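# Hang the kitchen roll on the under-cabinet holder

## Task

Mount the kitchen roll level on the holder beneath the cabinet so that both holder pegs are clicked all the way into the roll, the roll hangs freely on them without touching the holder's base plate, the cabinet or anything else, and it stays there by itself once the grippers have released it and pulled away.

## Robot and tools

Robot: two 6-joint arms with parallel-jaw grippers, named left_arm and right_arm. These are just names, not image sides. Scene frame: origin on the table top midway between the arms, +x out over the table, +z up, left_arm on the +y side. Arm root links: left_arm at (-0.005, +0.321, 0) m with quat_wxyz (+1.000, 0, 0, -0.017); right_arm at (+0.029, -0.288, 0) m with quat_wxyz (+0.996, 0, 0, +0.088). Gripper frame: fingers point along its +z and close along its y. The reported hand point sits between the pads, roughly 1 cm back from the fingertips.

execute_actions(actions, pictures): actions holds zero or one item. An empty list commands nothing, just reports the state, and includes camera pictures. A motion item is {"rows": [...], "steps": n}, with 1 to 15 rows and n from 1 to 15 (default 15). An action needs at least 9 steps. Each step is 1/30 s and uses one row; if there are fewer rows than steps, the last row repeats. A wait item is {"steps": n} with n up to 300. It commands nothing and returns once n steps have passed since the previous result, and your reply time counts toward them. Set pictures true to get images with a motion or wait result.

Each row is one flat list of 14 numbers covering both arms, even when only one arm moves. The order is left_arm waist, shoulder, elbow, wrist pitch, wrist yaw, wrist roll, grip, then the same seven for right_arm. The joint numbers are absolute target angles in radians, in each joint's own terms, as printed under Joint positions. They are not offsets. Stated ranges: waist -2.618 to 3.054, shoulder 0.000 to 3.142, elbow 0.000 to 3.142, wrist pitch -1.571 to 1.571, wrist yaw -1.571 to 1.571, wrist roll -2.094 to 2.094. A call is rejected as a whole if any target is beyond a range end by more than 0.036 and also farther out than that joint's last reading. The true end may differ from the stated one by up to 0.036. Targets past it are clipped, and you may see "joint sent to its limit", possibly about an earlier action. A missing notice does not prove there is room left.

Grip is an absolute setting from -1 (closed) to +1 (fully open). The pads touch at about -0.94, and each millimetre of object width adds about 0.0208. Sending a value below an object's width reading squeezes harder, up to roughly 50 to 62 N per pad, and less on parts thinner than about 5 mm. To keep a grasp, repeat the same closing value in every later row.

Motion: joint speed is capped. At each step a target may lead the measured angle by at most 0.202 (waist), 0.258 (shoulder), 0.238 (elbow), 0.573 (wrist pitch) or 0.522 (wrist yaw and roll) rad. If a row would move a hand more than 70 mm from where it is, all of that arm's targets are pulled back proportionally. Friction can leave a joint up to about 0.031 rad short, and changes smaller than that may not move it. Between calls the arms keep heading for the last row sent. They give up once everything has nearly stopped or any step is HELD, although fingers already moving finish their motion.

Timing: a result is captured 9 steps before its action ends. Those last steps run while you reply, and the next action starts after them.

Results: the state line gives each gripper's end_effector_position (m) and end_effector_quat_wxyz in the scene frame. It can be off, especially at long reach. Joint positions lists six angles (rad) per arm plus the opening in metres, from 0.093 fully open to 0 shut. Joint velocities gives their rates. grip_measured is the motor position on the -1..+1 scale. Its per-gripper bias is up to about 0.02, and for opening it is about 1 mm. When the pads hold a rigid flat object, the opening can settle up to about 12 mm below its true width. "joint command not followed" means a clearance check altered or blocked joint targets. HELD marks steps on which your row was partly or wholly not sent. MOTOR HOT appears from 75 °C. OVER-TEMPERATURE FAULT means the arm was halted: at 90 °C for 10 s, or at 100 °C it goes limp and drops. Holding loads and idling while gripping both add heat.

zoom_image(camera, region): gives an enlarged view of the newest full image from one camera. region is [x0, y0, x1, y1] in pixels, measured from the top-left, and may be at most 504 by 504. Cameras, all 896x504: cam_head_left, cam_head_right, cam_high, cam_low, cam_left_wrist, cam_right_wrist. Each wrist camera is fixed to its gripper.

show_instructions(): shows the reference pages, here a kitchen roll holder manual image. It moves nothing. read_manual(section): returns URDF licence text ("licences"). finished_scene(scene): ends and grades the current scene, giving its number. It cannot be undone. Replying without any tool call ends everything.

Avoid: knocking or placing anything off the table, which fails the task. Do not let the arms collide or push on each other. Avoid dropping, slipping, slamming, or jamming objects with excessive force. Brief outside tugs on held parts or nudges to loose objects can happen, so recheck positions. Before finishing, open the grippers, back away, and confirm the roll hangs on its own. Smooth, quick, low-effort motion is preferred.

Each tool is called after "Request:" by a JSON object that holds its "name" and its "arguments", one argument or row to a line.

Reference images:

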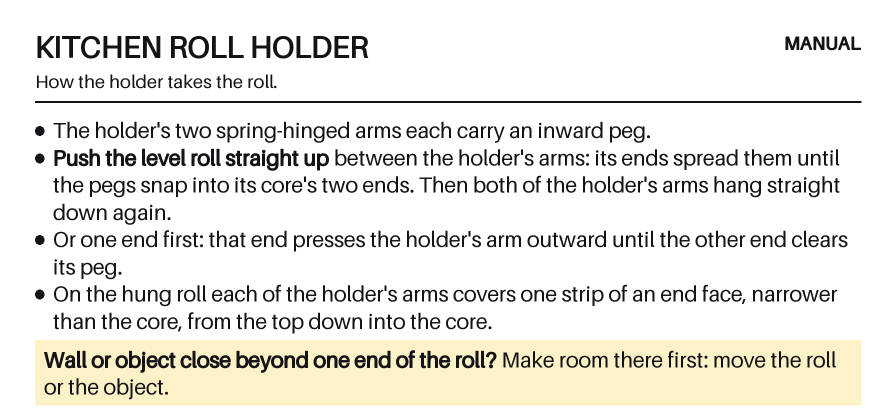

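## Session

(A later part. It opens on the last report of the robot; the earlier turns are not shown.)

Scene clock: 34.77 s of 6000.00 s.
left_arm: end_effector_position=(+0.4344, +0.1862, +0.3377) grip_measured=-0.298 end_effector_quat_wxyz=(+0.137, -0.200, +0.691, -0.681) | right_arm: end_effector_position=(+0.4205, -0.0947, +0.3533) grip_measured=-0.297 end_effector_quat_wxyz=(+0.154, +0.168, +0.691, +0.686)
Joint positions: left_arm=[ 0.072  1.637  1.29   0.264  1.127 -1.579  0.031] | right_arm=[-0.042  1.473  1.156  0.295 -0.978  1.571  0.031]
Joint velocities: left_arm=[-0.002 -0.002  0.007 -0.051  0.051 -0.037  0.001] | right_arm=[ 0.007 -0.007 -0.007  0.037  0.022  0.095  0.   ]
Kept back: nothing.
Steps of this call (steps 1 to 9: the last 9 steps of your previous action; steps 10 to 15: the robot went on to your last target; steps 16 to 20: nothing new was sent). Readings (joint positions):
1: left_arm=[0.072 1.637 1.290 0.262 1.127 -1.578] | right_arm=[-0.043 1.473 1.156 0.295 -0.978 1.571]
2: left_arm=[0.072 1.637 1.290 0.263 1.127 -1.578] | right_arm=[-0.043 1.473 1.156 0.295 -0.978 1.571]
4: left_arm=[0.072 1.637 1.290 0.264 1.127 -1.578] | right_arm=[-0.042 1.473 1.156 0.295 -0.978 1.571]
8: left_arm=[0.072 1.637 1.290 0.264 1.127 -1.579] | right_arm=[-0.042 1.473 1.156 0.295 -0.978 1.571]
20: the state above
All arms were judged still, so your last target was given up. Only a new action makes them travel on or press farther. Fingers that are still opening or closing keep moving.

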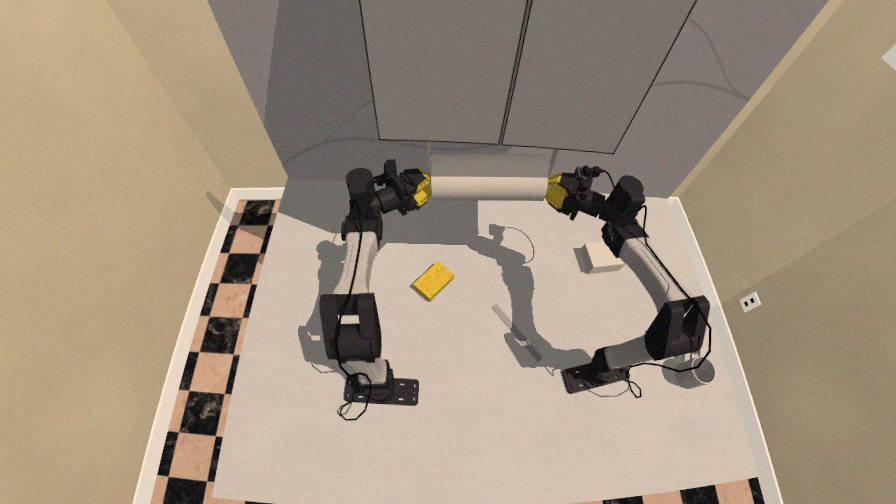

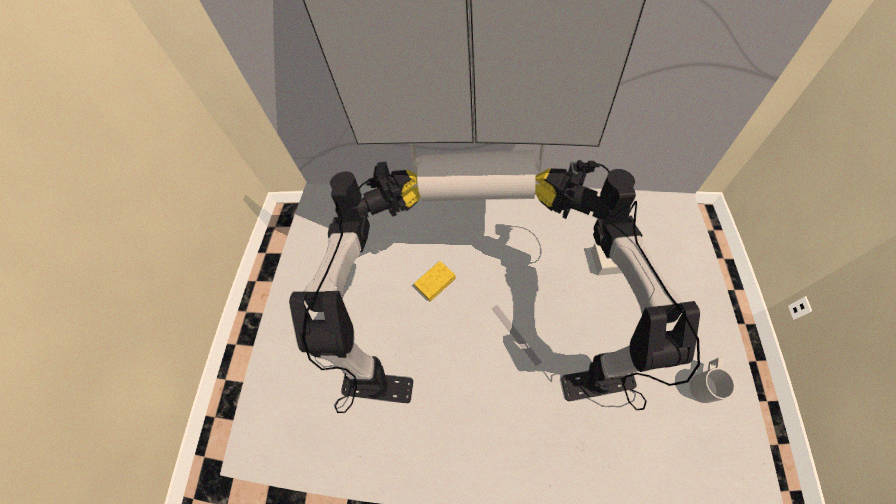

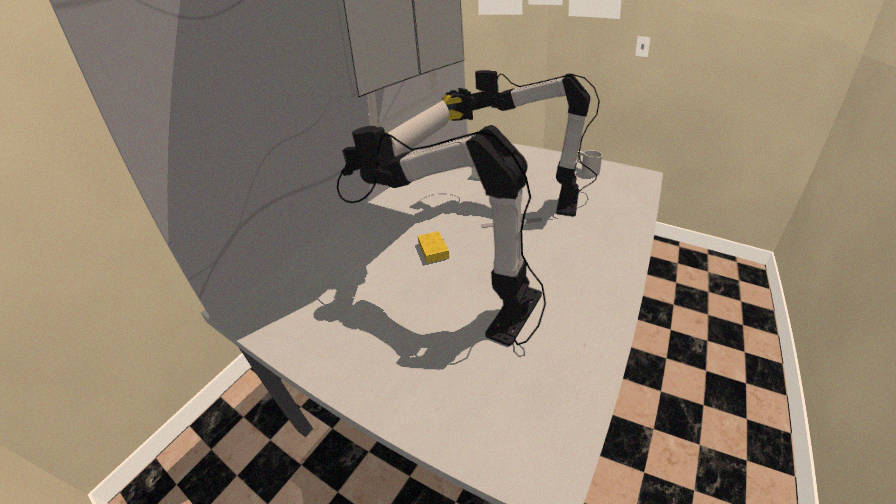

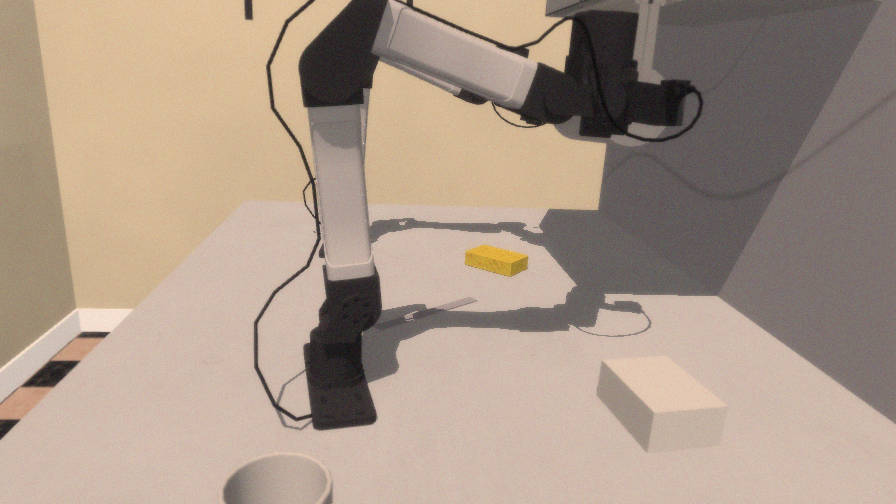

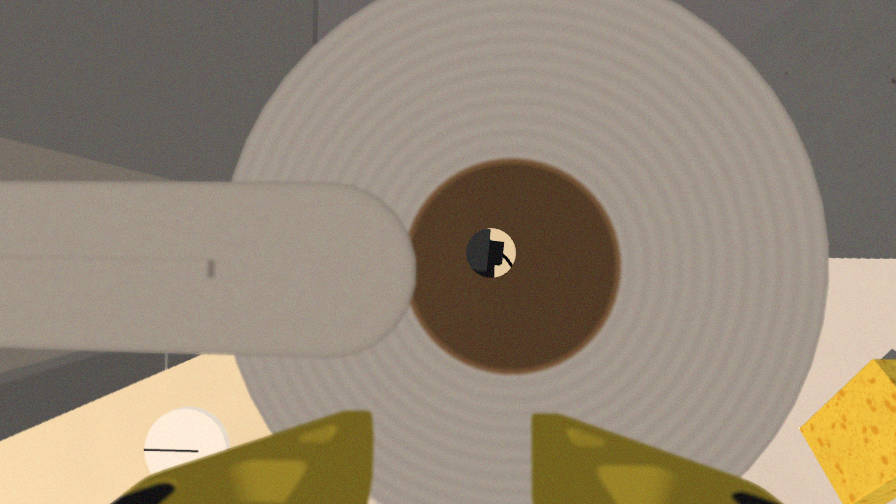

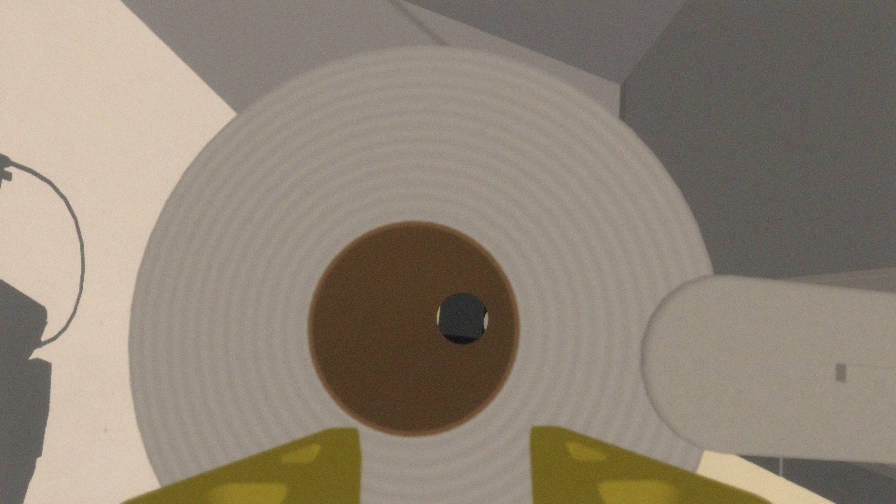

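Request:
{"name": "execute_actions", "arguments": {
  "actions": [
    {"rows":[[-0.03,1.59,1.31,0.33,1.285,-1.57,-0.3,0.038,1.457,1.192,0.34,-1.08,1.57,-0.3],[-0.036,1.59,1.3,0.32,1.285,-1.57,-0.3,0.032,1.457,1.192,0.34,-1.086,1.57,-0.3],[-0.042,1.59,1.3,0.32,1.285,-1.57,-0.3,0.026,1.457,1.192,0.34,-1.092,1.57,-0.3],[-0.048,1.59,1.3,0.32,1.285,-1.57,-0.3,0.02,1.457,1.192,0.34,-1.098,1.57,-0.3],[-0.055,1.585,1.3,0.32,1.285,-1.57,-0.3,0.014,1.457,1.192,0.34,-1.105,1.57,-0.3],[-0.06,1.58,1.3,0.32,1.285,-1.57,-0.3,0.008,1.457,1.192,0.34,-1.11,1.57,-0.3]],"steps":12}
  ]
}}

Request:
{"name": "execute_actions", "arguments": {
  "actions": [
    {"steps":20}
  ],
  "pictures": true
}}

Scene clock: 35.50 s of 6000.00 s.
left_arm: end_effector_position=(+0.4341, +0.1850, +0.3370) grip_measured=-0.298 end_effector_quat_wxyz=(+0.135, -0.202, +0.692, -0.680) | right_arm: end_effector_position=(+0.4206, -0.0952, +0.3533) grip_measured=-0.297 end_effector_quat_wxyz=(+0.154, +0.168, +0.691, +0.686)
Joint positions: left_arm=[ 0.07   1.637  1.29   0.259  1.127 -1.579  0.031] | right_arm=[-0.044  1.473  1.156  0.295 -0.979  1.571  0.031]
Joint velocities: left_arm=[-0.022  0.002 -0.007 -0.081 -0.022  0.007 -0.001] | right_arm=[-0.051  0.012  0.007 -0.037  0.022 -0.095  0.001]
Steps of this call (steps 1 to 19: nothing new was sent; steps 20 to 22: the first 3 steps of this action). Readings (joint positions):
20: left_arm=[0.072 1.637 1.290 0.263 1.127 -1.579] | right_arm=[-0.042 1.473 1.156 0.295 -0.978 1.571]
21: left_arm=[0.071 1.637 1.290 0.260 1.127 -1.579] | right_arm=[-0.042 1.473 1.156 0.295 -0.978 1.571]
22: the state above

Scene clock: 36.17 s of 6000.00 s.
left_arm: end_effector_position=(+0.4326, +0.1778, +0.3380) grip_measured=-0.298 end_effector_quat_wxyz=(+0.133, -0.203, +0.692, -0.679) | right_arm: end_effector_position=(+0.4208, -0.1024, +0.3534) grip_measured=-0.297 end_effector_quat_wxyz=(+0.152, +0.167, +0.691, +0.686)
Joint positions: left_arm=[ 0.05   1.63   1.29   0.249  1.107 -1.58   0.031] | right_arm=[-0.067  1.473  1.156  0.295 -1.007  1.571  0.031]
Joint velocities: left_arm=[-0.002  0.007  0.007  0.037 -0.051 -0.081  0.001] | right_arm=[-0.002 -0.012  0.007 -0.022  0.007  0.037 -0.   ]
Kept back: nothing.
Steps of this call (steps 1 to 9: the last 9 steps of your previous action; steps 10 to 20: the robot went on to your last target). Readings (joint positions):
1: left_arm=[0.068 1.637 1.290 0.259 1.126 -1.579] | right_arm=[-0.046 1.473 1.156 0.295 -0.982 1.571]
2: left_arm=[0.064 1.637 1.290 0.259 1.124 -1.579] | right_arm=[-0.050 1.473 1.156 0.295 -0.986 1.571]
4: left_arm=[0.056 1.635 1.290 0.257 1.117 -1.579] | right_arm=[-0.061 1.473 1.156 0.295 -0.997 1.571]
8: left_arm=[0.050 1.631 1.290 0.251 1.108 -1.580] | right_arm=[-0.067 1.473 1.156 0.295 -1.006 1.571]
20: the state above

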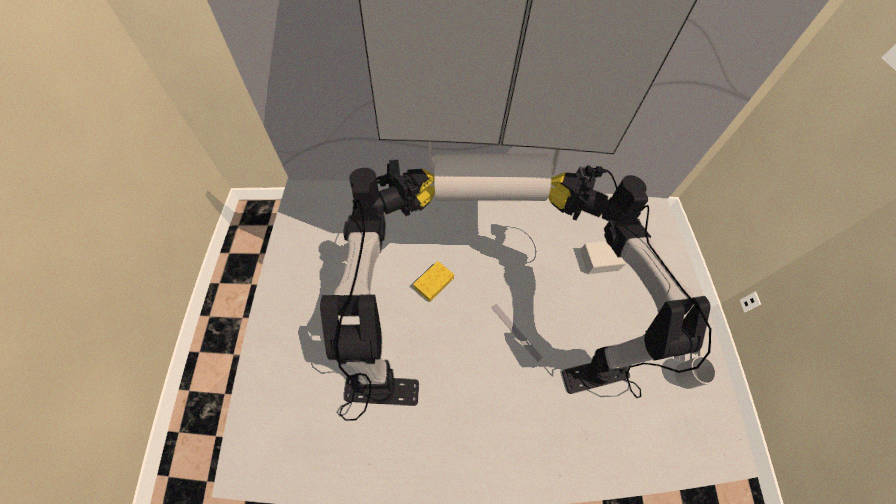

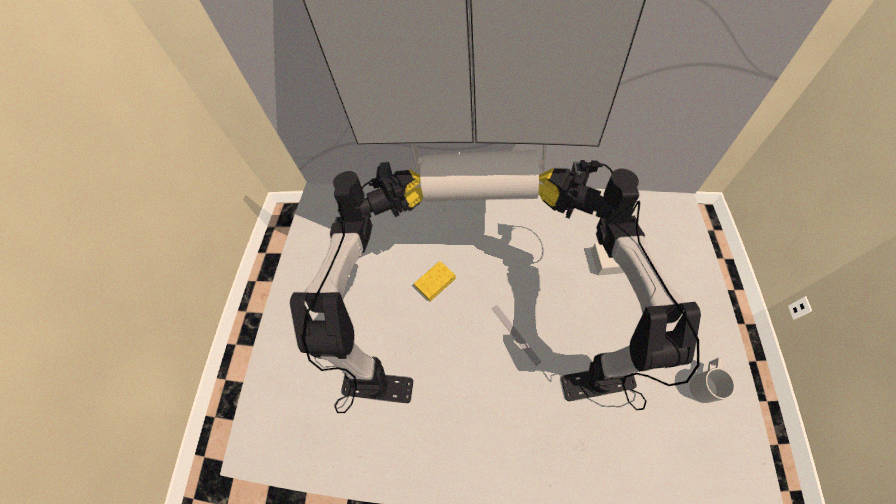

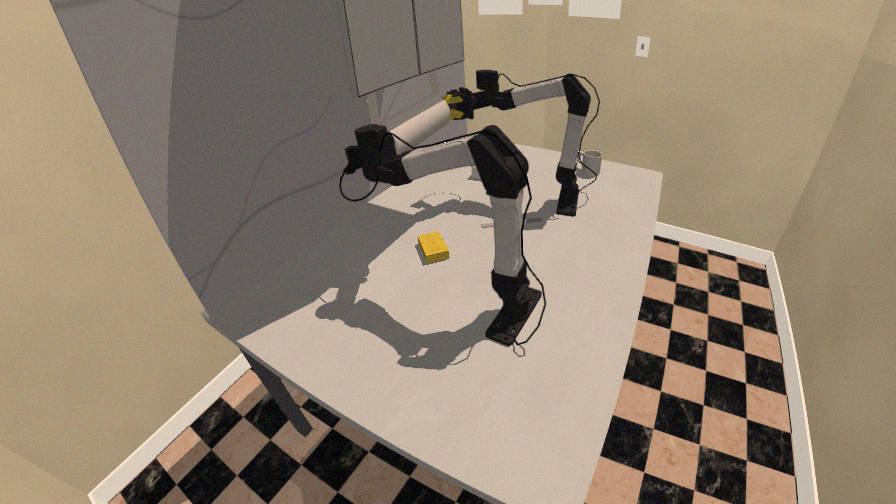

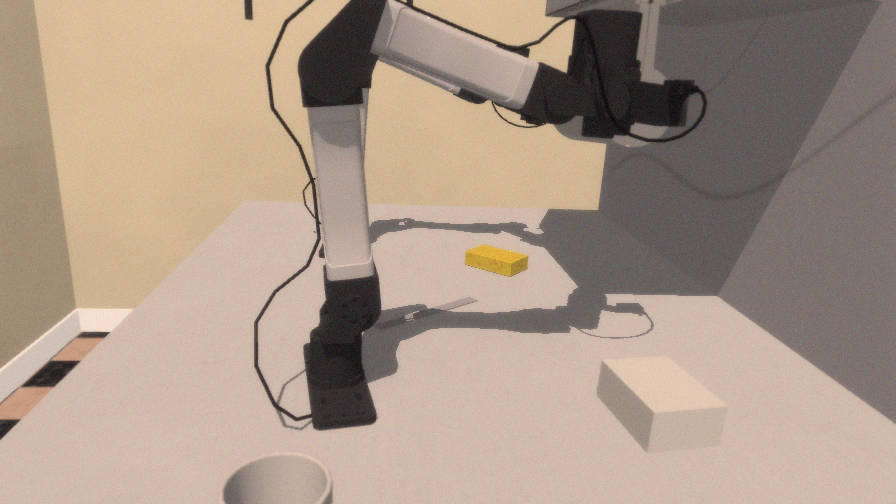

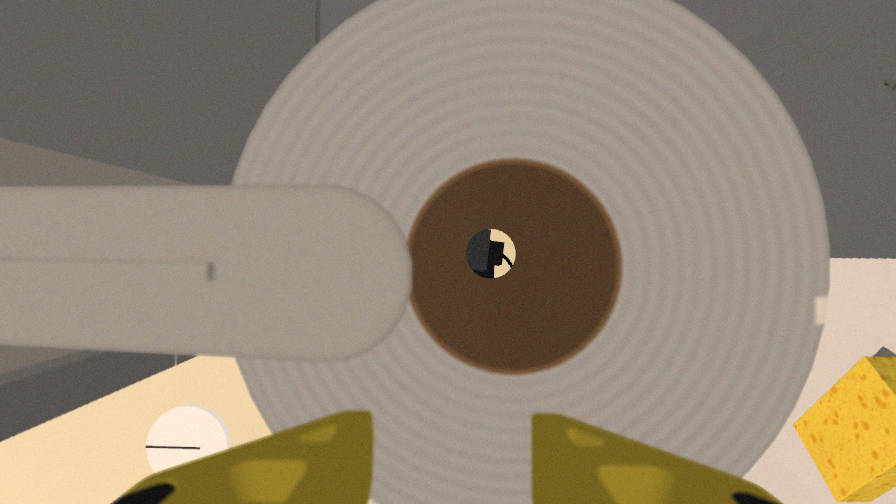

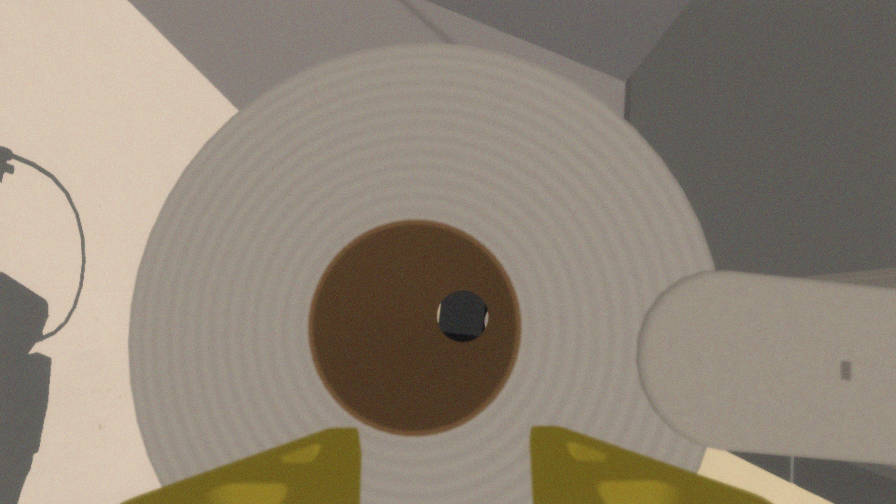

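Request:
{"name": "execute_actions", "arguments": {
  "actions": [
    {"rows":[[-0.065,1.58,1.26,0.33,1.285,-1.57,-0.3,0.0,1.457,1.192,0.34,-1.115,1.57,-0.3],[-0.07,1.58,1.245,0.34,1.285,-1.57,-0.3,-0.006,1.457,1.192,0.34,-1.12,1.57,-0.3],[-0.075,1.575,1.23,0.35,1.285,-1.57,-0.3,-0.012,1.457,1.192,0.34,-1.125,1.57,-0.3],[-0.08,1.57,1.23,0.36,1.285,-1.57,-0.3,-0.018,1.457,1.192,0.34,-1.13,1.57,-0.3],[-0.085,1.57,1.23,0.37,1.285,-1.57,-0.3,-0.024,1.457,1.192,0.34,-1.135,1.57,-0.3]],"steps":12}
  ]
}}

Request:
{"name": "execute_actions", "arguments": {
  "actions": [
    {"steps":20}
  ],
  "pictures": true
}}

Scene clock: 36.73 s of 6000.00 s.
left_arm: end_effector_position=(+0.4290, +0.1761, +0.3329) grip_measured=-0.298 end_effector_quat_wxyz=(+0.132, -0.203, +0.693, -0.679) | right_arm: end_effector_position=(+0.4211, -0.1043, +0.3534) grip_measured=-0.297 end_effector_quat_wxyz=(+0.153, +0.167, +0.691, +0.686)
Joint positions: left_arm=[ 0.045  1.62   1.26   0.267  1.105 -1.58   0.031] | right_arm=[-0.073  1.473  1.156  0.295 -1.012  1.57   0.031]
Joint velocities: left_arm=[-0.066 -0.154 -0.398  0.154 -0.066  0.022  0.001] | right_arm=[-0.105 -0.007 -0.007  0.007 -0.11   0.022 -0.001]
Steps of this call (steps 1 to 14: the robot went on to your last target; steps 15 to 17: the first 3 steps of this action). Readings (joint positions):
15: left_arm=[0.049 1.629 1.284 0.252 1.106 -1.580] | right_arm=[-0.068 1.473 1.156 0.295 -1.008 1.571]
16: left_arm=[0.048 1.625 1.273 0.259 1.105 -1.580] | right_arm=[-0.070 1.473 1.156 0.295 -1.010 1.570]
17: the state above

Scene clock: 37.40 s of 6000.00 s.
left_arm: end_effector_position=(+0.4207, +0.1694, +0.3388) grip_measured=-0.298 end_effector_quat_wxyz=(+0.140, -0.182, +0.691, -0.685) | right_arm: end_effector_position=(+0.4223, -0.1113, +0.3534) grip_measured=-0.297 end_effector_quat_wxyz=(+0.156, +0.166, +0.691, +0.686)
Joint positions: left_arm=[ 0.031  1.598  1.234  0.314  1.109 -1.581  0.031] | right_arm=[-0.095  1.473  1.156  0.295 -1.03   1.565  0.031]
Joint velocities: left_arm=[-0.002  0.002 -0.007 -0.051  0.066 -0.051  0.002] | right_arm=[-0.007  0.007 -0.002 -0.066  0.037 -0.007 -0.   ]
Kept back: nothing.
Steps of this call (steps 1 to 9: the last 9 steps of your previous action; steps 10 to 20: the robot went on to your last target). Readings (joint positions):
1: left_arm=[0.043 1.615 1.247 0.273 1.105 -1.581] | right_arm=[-0.077 1.473 1.156 0.295 -1.016 1.569]
2: left_arm=[0.040 1.610 1.239 0.279 1.105 -1.581] | right_arm=[-0.082 1.473 1.156 0.295 -1.021 1.569]
4: left_arm=[0.033 1.606 1.234 0.290 1.105 -1.581] | right_arm=[-0.090 1.473 1.156 0.295 -1.027 1.568]
8: left_arm=[0.031 1.599 1.234 0.308 1.108 -1.581] | right_arm=[-0.095 1.473 1.156 0.295 -1.030 1.566]
20: the state above

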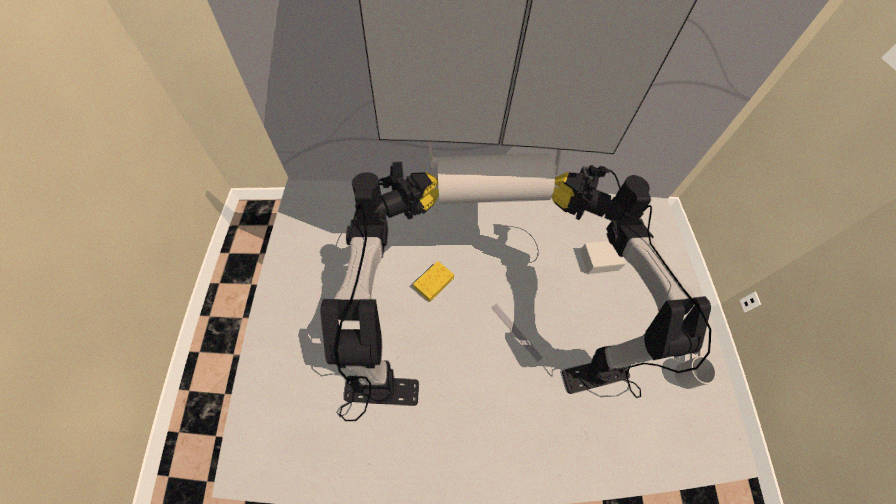

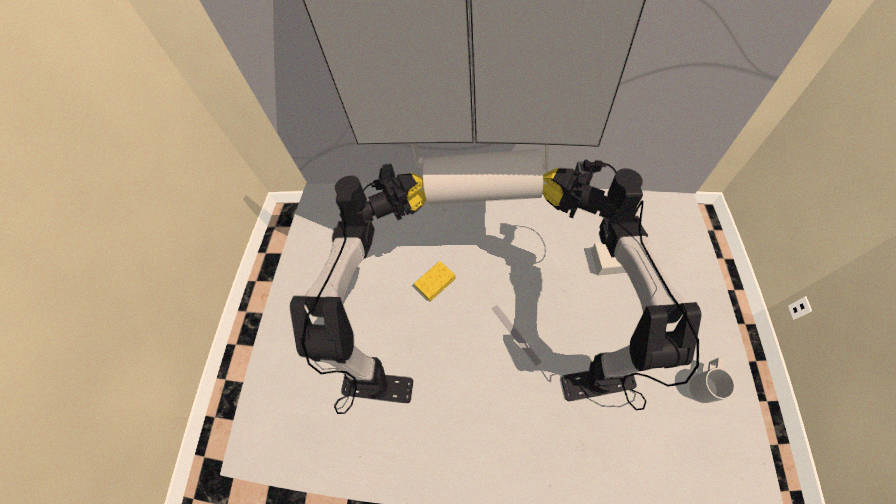

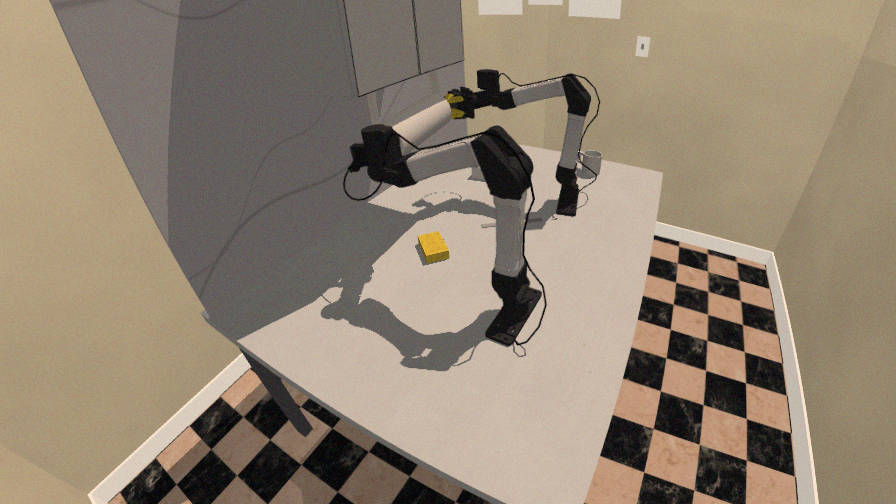

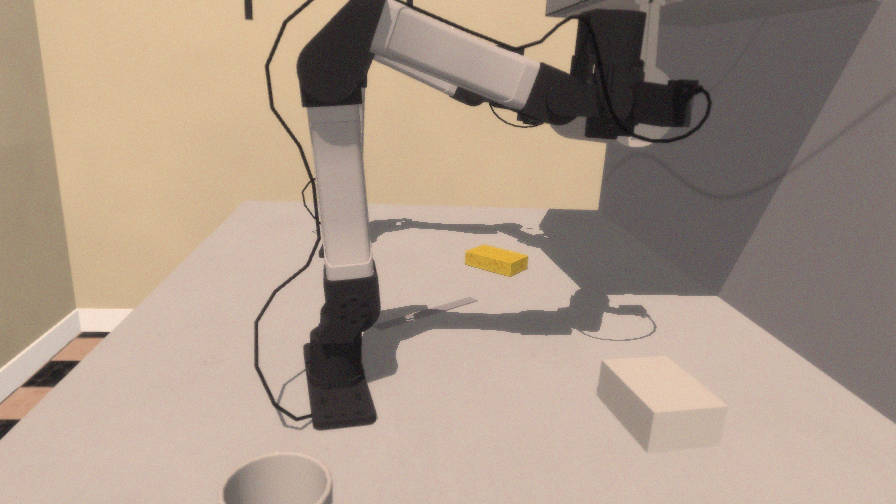

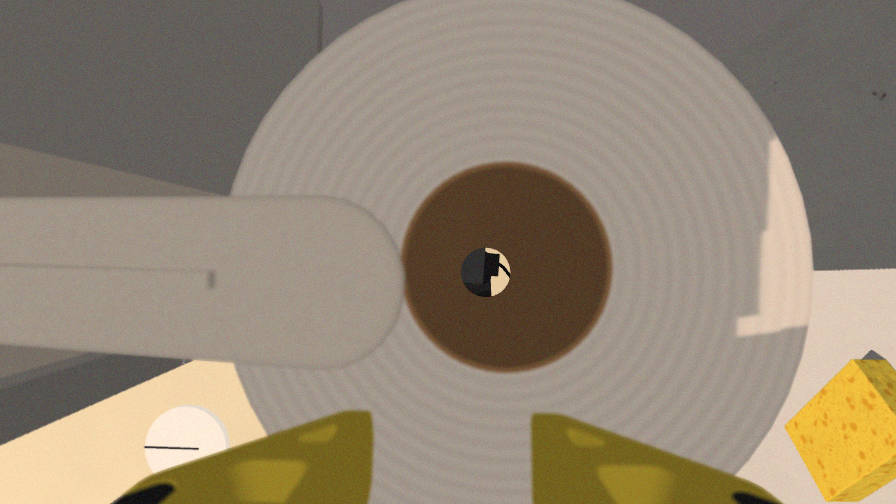

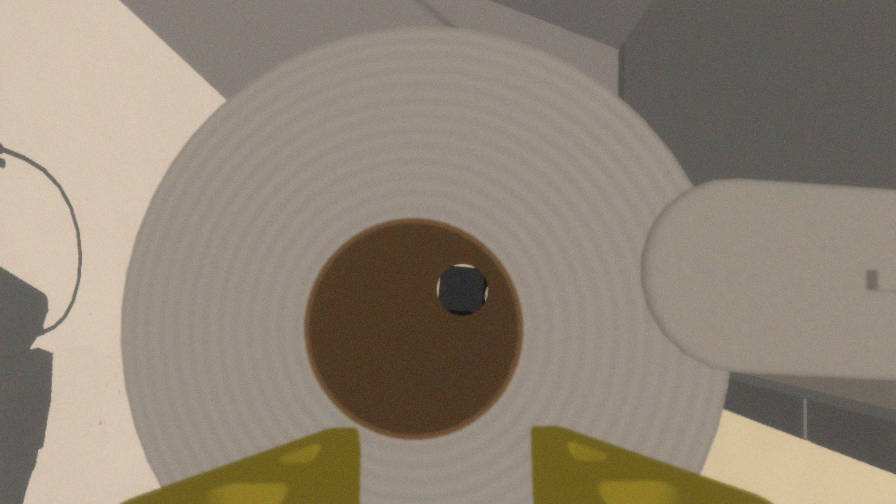

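Request:
{"name": "execute_actions", "arguments": {
  "actions": [
    {"rows":[[-0.085,1.6,1.27,0.37,1.27,-1.57,-0.3,-0.024,1.457,1.192,0.34,-1.135,1.57,-0.3],[-0.085,1.6,1.285,0.36,1.26,-1.57,-0.3,-0.024,1.457,1.192,0.34,-1.135,1.57,-0.3],[-0.085,1.6,1.3,0.35,1.26,-1.57,-0.3,-0.024,1.457,1.192,0.34,-1.135,1.57,-0.3],[-0.085,1.6,1.315,0.34,1.26,-1.57,-0.3,-0.024,1.457,1.192,0.34,-1.135,1.57,-0.3],[-0.085,1.6,1.33,0.33,1.26,-1.57,-0.3,-0.024,1.457,1.192,0.34,-1.135,1.57,-0.3],[-0.085,1.6,1.345,0.32,1.26,-1.57,-0.3,-0.024,1.457,1.192,0.34,-1.135,1.57,-0.3]],"steps":12}
  ]
}}

Request:
{"name": "execute_actions", "arguments": {
  "actions": [
    {"steps":20}
  ],
  "pictures": true
}}

Scene clock: 38.13 s of 6000.00 s.
left_arm: end_effector_position=(+0.4220, +0.1695, +0.3407) grip_measured=-0.298 end_effector_quat_wxyz=(+0.142, -0.182, +0.691, -0.685) | right_arm: end_effector_position=(+0.4223, -0.1113, +0.3534) grip_measured=-0.297 end_effector_quat_wxyz=(+0.156, +0.166, +0.691, +0.686)
Joint positions: left_arm=[ 0.031  1.601  1.243  0.311  1.107 -1.581  0.031] | right_arm=[-0.095  1.473  1.156  0.295 -1.03   1.565  0.031]
Joint velocities: left_arm=[-0.007  0.105  0.256 -0.081 -0.11  -0.095 -0.   ] | right_arm=[-0.012  0.007  0.007  0.095  0.066  0.007 -0.001]
Steps of this call (steps 1 to 15: the robot went on to your last target; steps 16 to 19: nothing new was sent; steps 20 to 22: the first 3 steps of this action). Readings (joint positions):
20: left_arm=[0.031 1.598 1.234 0.314 1.109 -1.581] | right_arm=[-0.095 1.473 1.156 0.295 -1.030 1.565]
21: left_arm=[0.031 1.599 1.236 0.313 1.108 -1.581] | right_arm=[-0.095 1.473 1.156 0.295 -1.030 1.565]
22: the state above

Scene clock: 38.80 s of 6000.00 s.
left_arm: end_effector_position=(+0.4264, +0.1698, +0.3596) grip_measured=-0.298 end_effector_quat_wxyz=(+0.152, -0.174, +0.689, -0.687) | right_arm: end_effector_position=(+0.4222, -0.1113, +0.3556) grip_measured=-0.297 end_effector_quat_wxyz=(+0.160, +0.161, +0.690, +0.687)
Joint positions: left_arm=[ 0.031  1.61   1.312  0.277  1.103 -1.581  0.031] | right_arm=[-0.095  1.473  1.156  0.309 -1.031  1.565  0.031]
Joint velocities: left_arm=[-0.022  0.002 -0.007  0.037 -0.037  0.022 -0.   ] | right_arm=[-0.017  0.002 -0.027 -0.066 -0.007 -0.007  0.   ]
Kept back: nothing.
Steps of this call (steps 1 to 9: the last 9 steps of your previous action; steps 10 to 20: the robot went on to your last target). Readings (joint positions):
1: left_arm=[0.031 1.604 1.254 0.306 1.106 -1.581] | right_arm=[-0.095 1.473 1.156 0.295 -1.030 1.565]
2: left_arm=[0.031 1.607 1.267 0.301 1.105 -1.581] | right_arm=[-0.095 1.473 1.156 0.295 -1.030 1.565]
4: left_arm=[0.031 1.610 1.293 0.291 1.103 -1.581] | right_arm=[-0.095 1.473 1.156 0.297 -1.030 1.565]
8: left_arm=[0.031 1.610 1.312 0.288 1.103 -1.581] | right_arm=[-0.095 1.473 1.156 0.307 -1.030 1.565]
20: the state above

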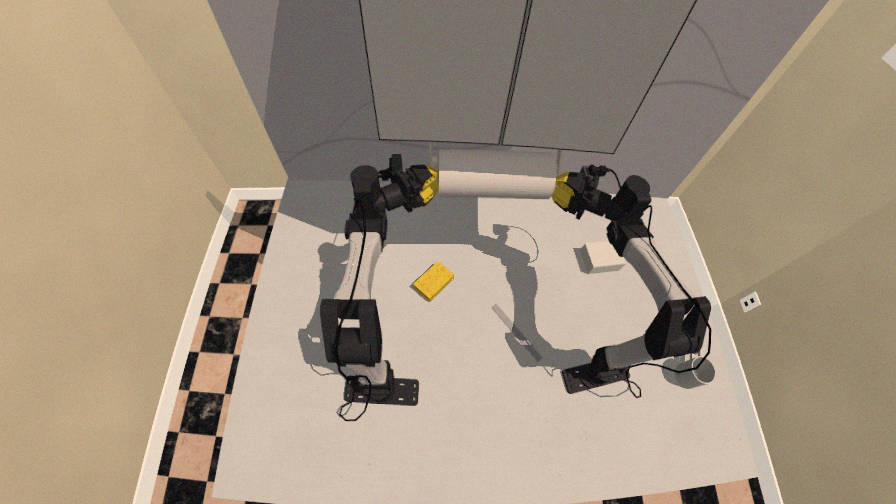

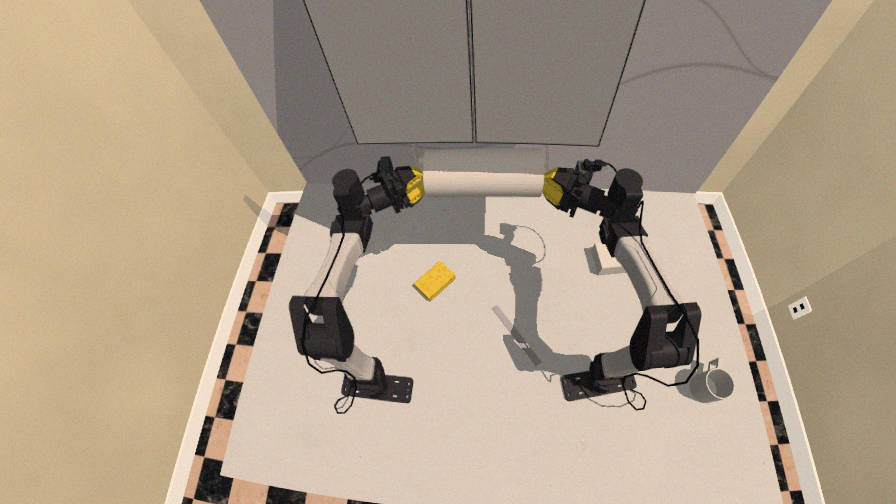

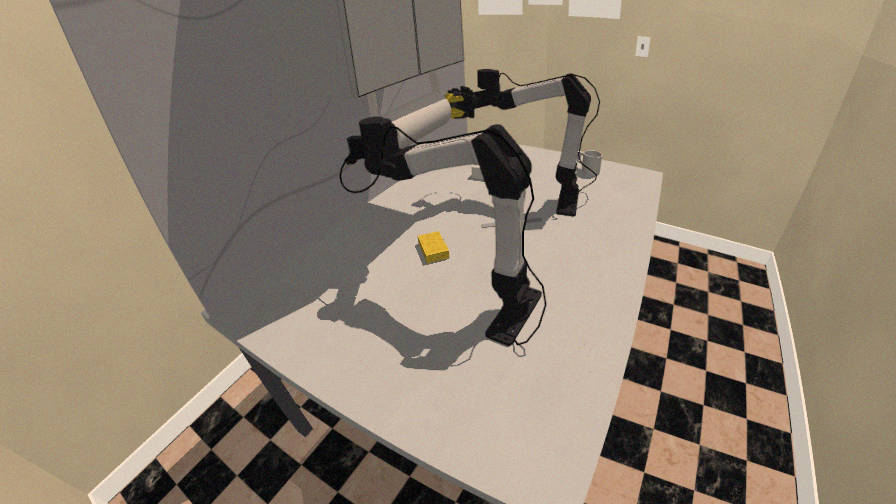

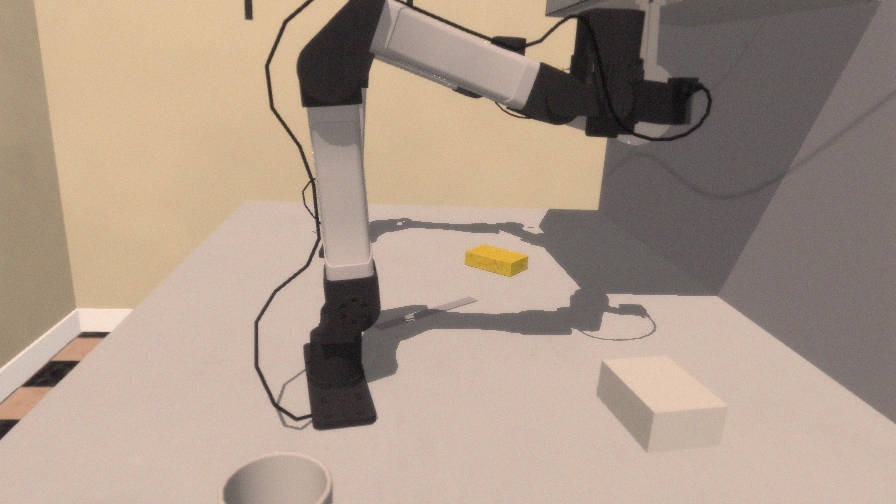

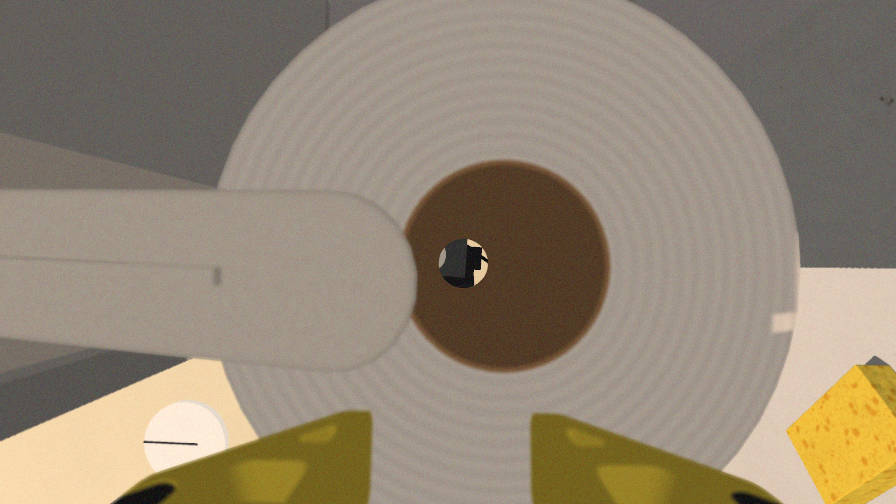

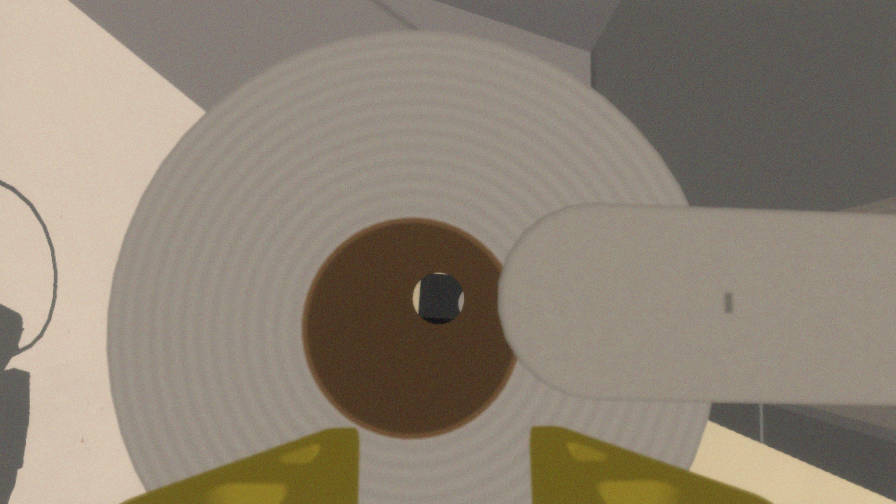

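Raise both ~3cm while shifting back toward centre.

Request:
{"name": "execute_actions", "arguments": {
  "actions": [
    {"rows":[[-0.08,1.6,1.36,0.306,1.26,-1.57,-0.3,-0.018,1.457,1.205,0.325,-1.13,1.57,-0.3],[-0.075,1.6,1.375,0.292,1.26,-1.57,-0.3,-0.012,1.457,1.22,0.31,-1.125,1.57,-0.3],[-0.07,1.6,1.39,0.278,1.26,-1.57,-0.3,-0.006,1.457,1.235,0.295,-1.12,1.57,-0.3],[-0.064,1.6,1.405,0.264,1.26,-1.57,-0.3,0.0,1.457,1.25,0.28,-1.115,1.57,-0.3],[-0.058,1.6,1.42,0.25,1.26,-1.57,-0.3,0.006,1.457,1.265,0.265,-1.11,1.57,-0.3],[-0.052,1.6,1.435,0.236,1.26,-1.57,-0.3,0.012,1.457,1.28,0.25,-1.105,1.57,-0.3],[-0.046,1.6,1.45,0.222,1.26,-1.57,-0.3,0.018,1.457,1.295,0.235,-1.1,1.57,-0.3],[-0.04,1.6,1.465,0.208,1.26,-1.57,-0.3,0.024,1.457,1.31,0.22,-1.095,1.57,-0.3],[-0.035,1.6,1.465,0.208,1.26,-1.57,-0.3,0.028,1.457,1.31,0.22,-1.09,1.57,-0.3]],"steps":12}
  ]
}}

Request:
{"name": "execute_actions", "arguments": {
  "actions": [
    {"steps":22}
  ],
  "pictures": true
}}

Scene clock: 39.50 s of 6000.00 s.
left_arm: end_effector_position=(+0.4269, +0.1698, +0.3625) grip_measured=-0.298 end_effector_quat_wxyz=(+0.151, -0.176, +0.689, -0.687) | right_arm: end_effector_position=(+0.4224, -0.1110, +0.3604) grip_measured=-0.297 end_effector_quat_wxyz=(+0.160, +0.161, +0.690, +0.687)
Joint positions: left_arm=[ 0.031  1.611  1.328  0.257  1.102 -1.581  0.031] | right_arm=[-0.094  1.473  1.174  0.292 -1.031  1.565  0.031]
Joint velocities: left_arm=[-0.002  0.022  0.305 -0.198  0.022 -0.081  0.001] | right_arm=[ 0.007  0.012  0.315 -0.242 -0.007 -0.051 -0.   ]
Steps of this call (steps 1 to 15: the robot went on to your last target; steps 16 to 18: nothing new was sent; steps 19 to 21: the first 3 steps of this action). Readings (joint positions):
19: left_arm=[0.031 1.610 1.314 0.274 1.103 -1.581] | right_arm=[-0.095 1.473 1.159 0.307 -1.031 1.565]
20: left_arm=[0.031 1.610 1.319 0.266 1.103 -1.581] | right_arm=[-0.095 1.473 1.164 0.301 -1.031 1.565]
21: the state above

Scene clock: 40.23 s of 6000.00 s.
left_arm: end_effector_position=(+0.4324, +0.1833, +0.3951) grip_measured=-0.298 end_effector_quat_wxyz=(+0.174, -0.177, +0.683, -0.686) | right_arm: end_effector_position=(+0.4187, -0.0973, +0.3928) grip_measured=-0.297 end_effector_quat_wxyz=(+0.166, +0.146, +0.687, +0.692)
Joint positions: left_arm=[ 0.06   1.613  1.439  0.181  1.096 -1.581  0.031] | right_arm=[-0.054  1.471  1.28   0.215 -1.004  1.565  0.031]
Joint velocities: left_arm=[-0.007 -0.012 -0.007  0.007 -0.051  0.037  0.   ] | right_arm=[-0.022  0.017 -0.017 -0.037 -0.066  0.007 -0.001]
Kept back: nothing.
Steps of this call (steps 1 to 9: the last 9 steps of your previous action; steps 10 to 22: the robot went on to your last target). Readings (joint positions):
1: left_arm=[0.031 1.612 1.340 0.247 1.102 -1.581] | right_arm=[-0.092 1.473 1.187 0.283 -1.028 1.565]
2: left_arm=[0.033 1.613 1.354 0.238 1.101 -1.581] | right_arm=[-0.089 1.473 1.201 0.273 -1.025 1.565]
4: left_arm=[0.042 1.613 1.387 0.219 1.100 -1.581] | right_arm=[-0.079 1.473 1.233 0.253 -1.019 1.565]
8: left_arm=[0.060 1.613 1.435 0.201 1.097 -1.581] | right_arm=[-0.054 1.471 1.280 0.225 -1.008 1.565]
22: the state above

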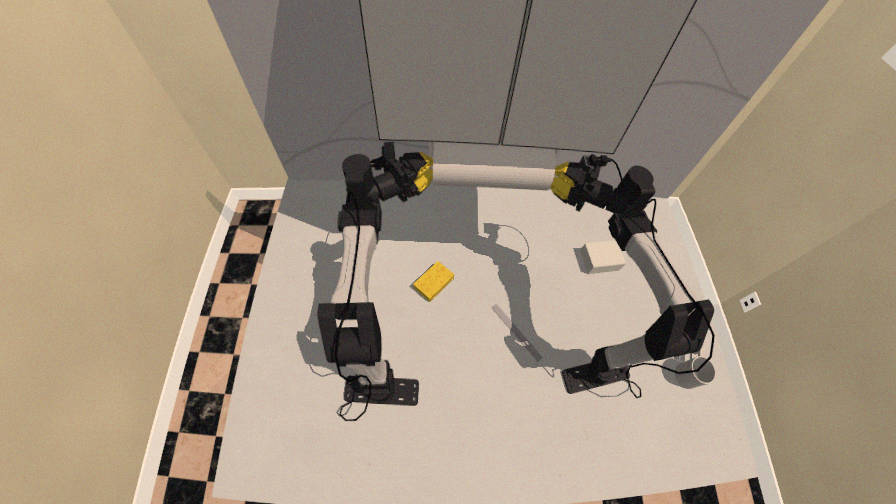

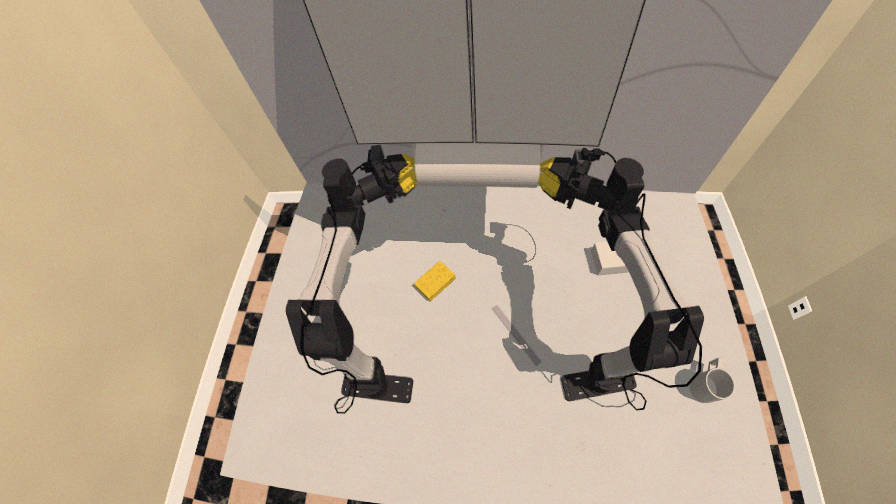

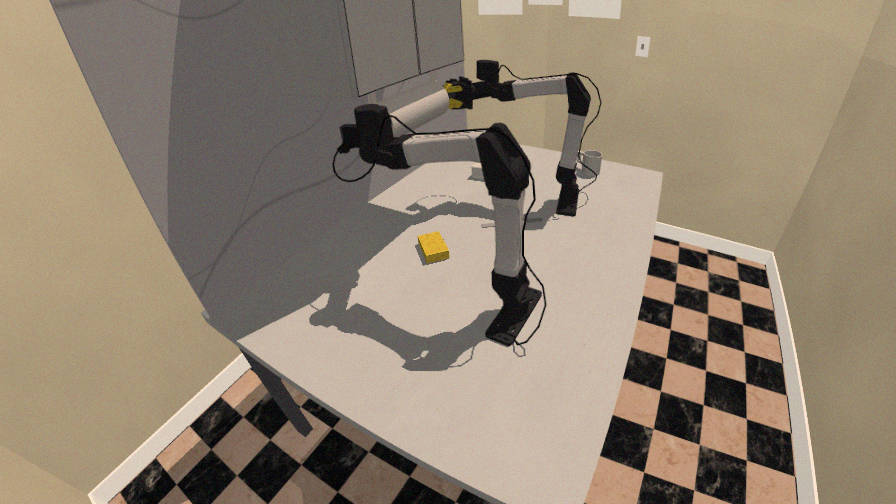

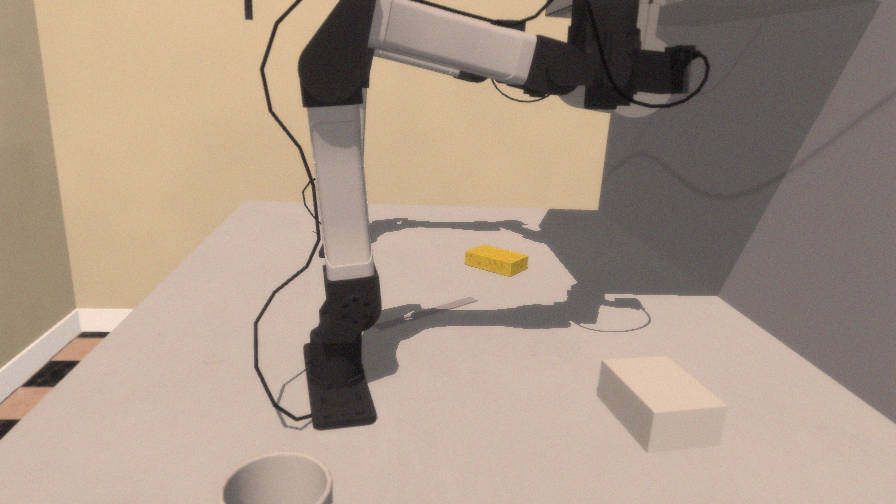

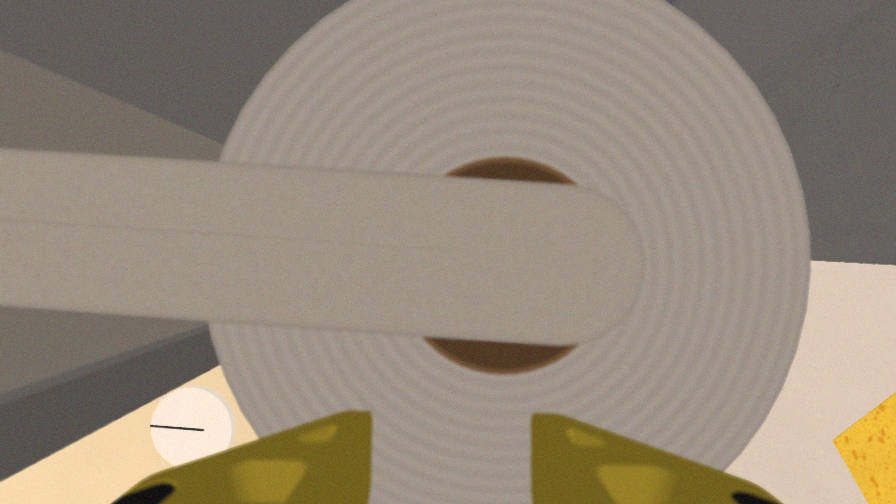

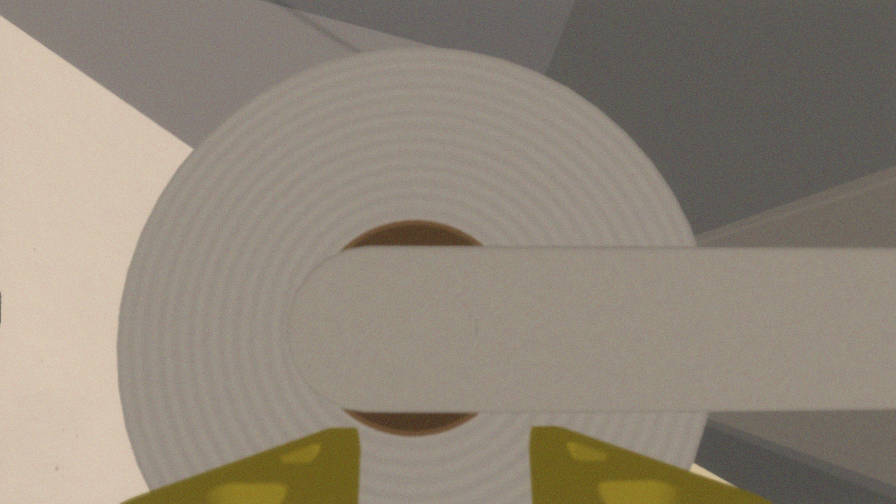

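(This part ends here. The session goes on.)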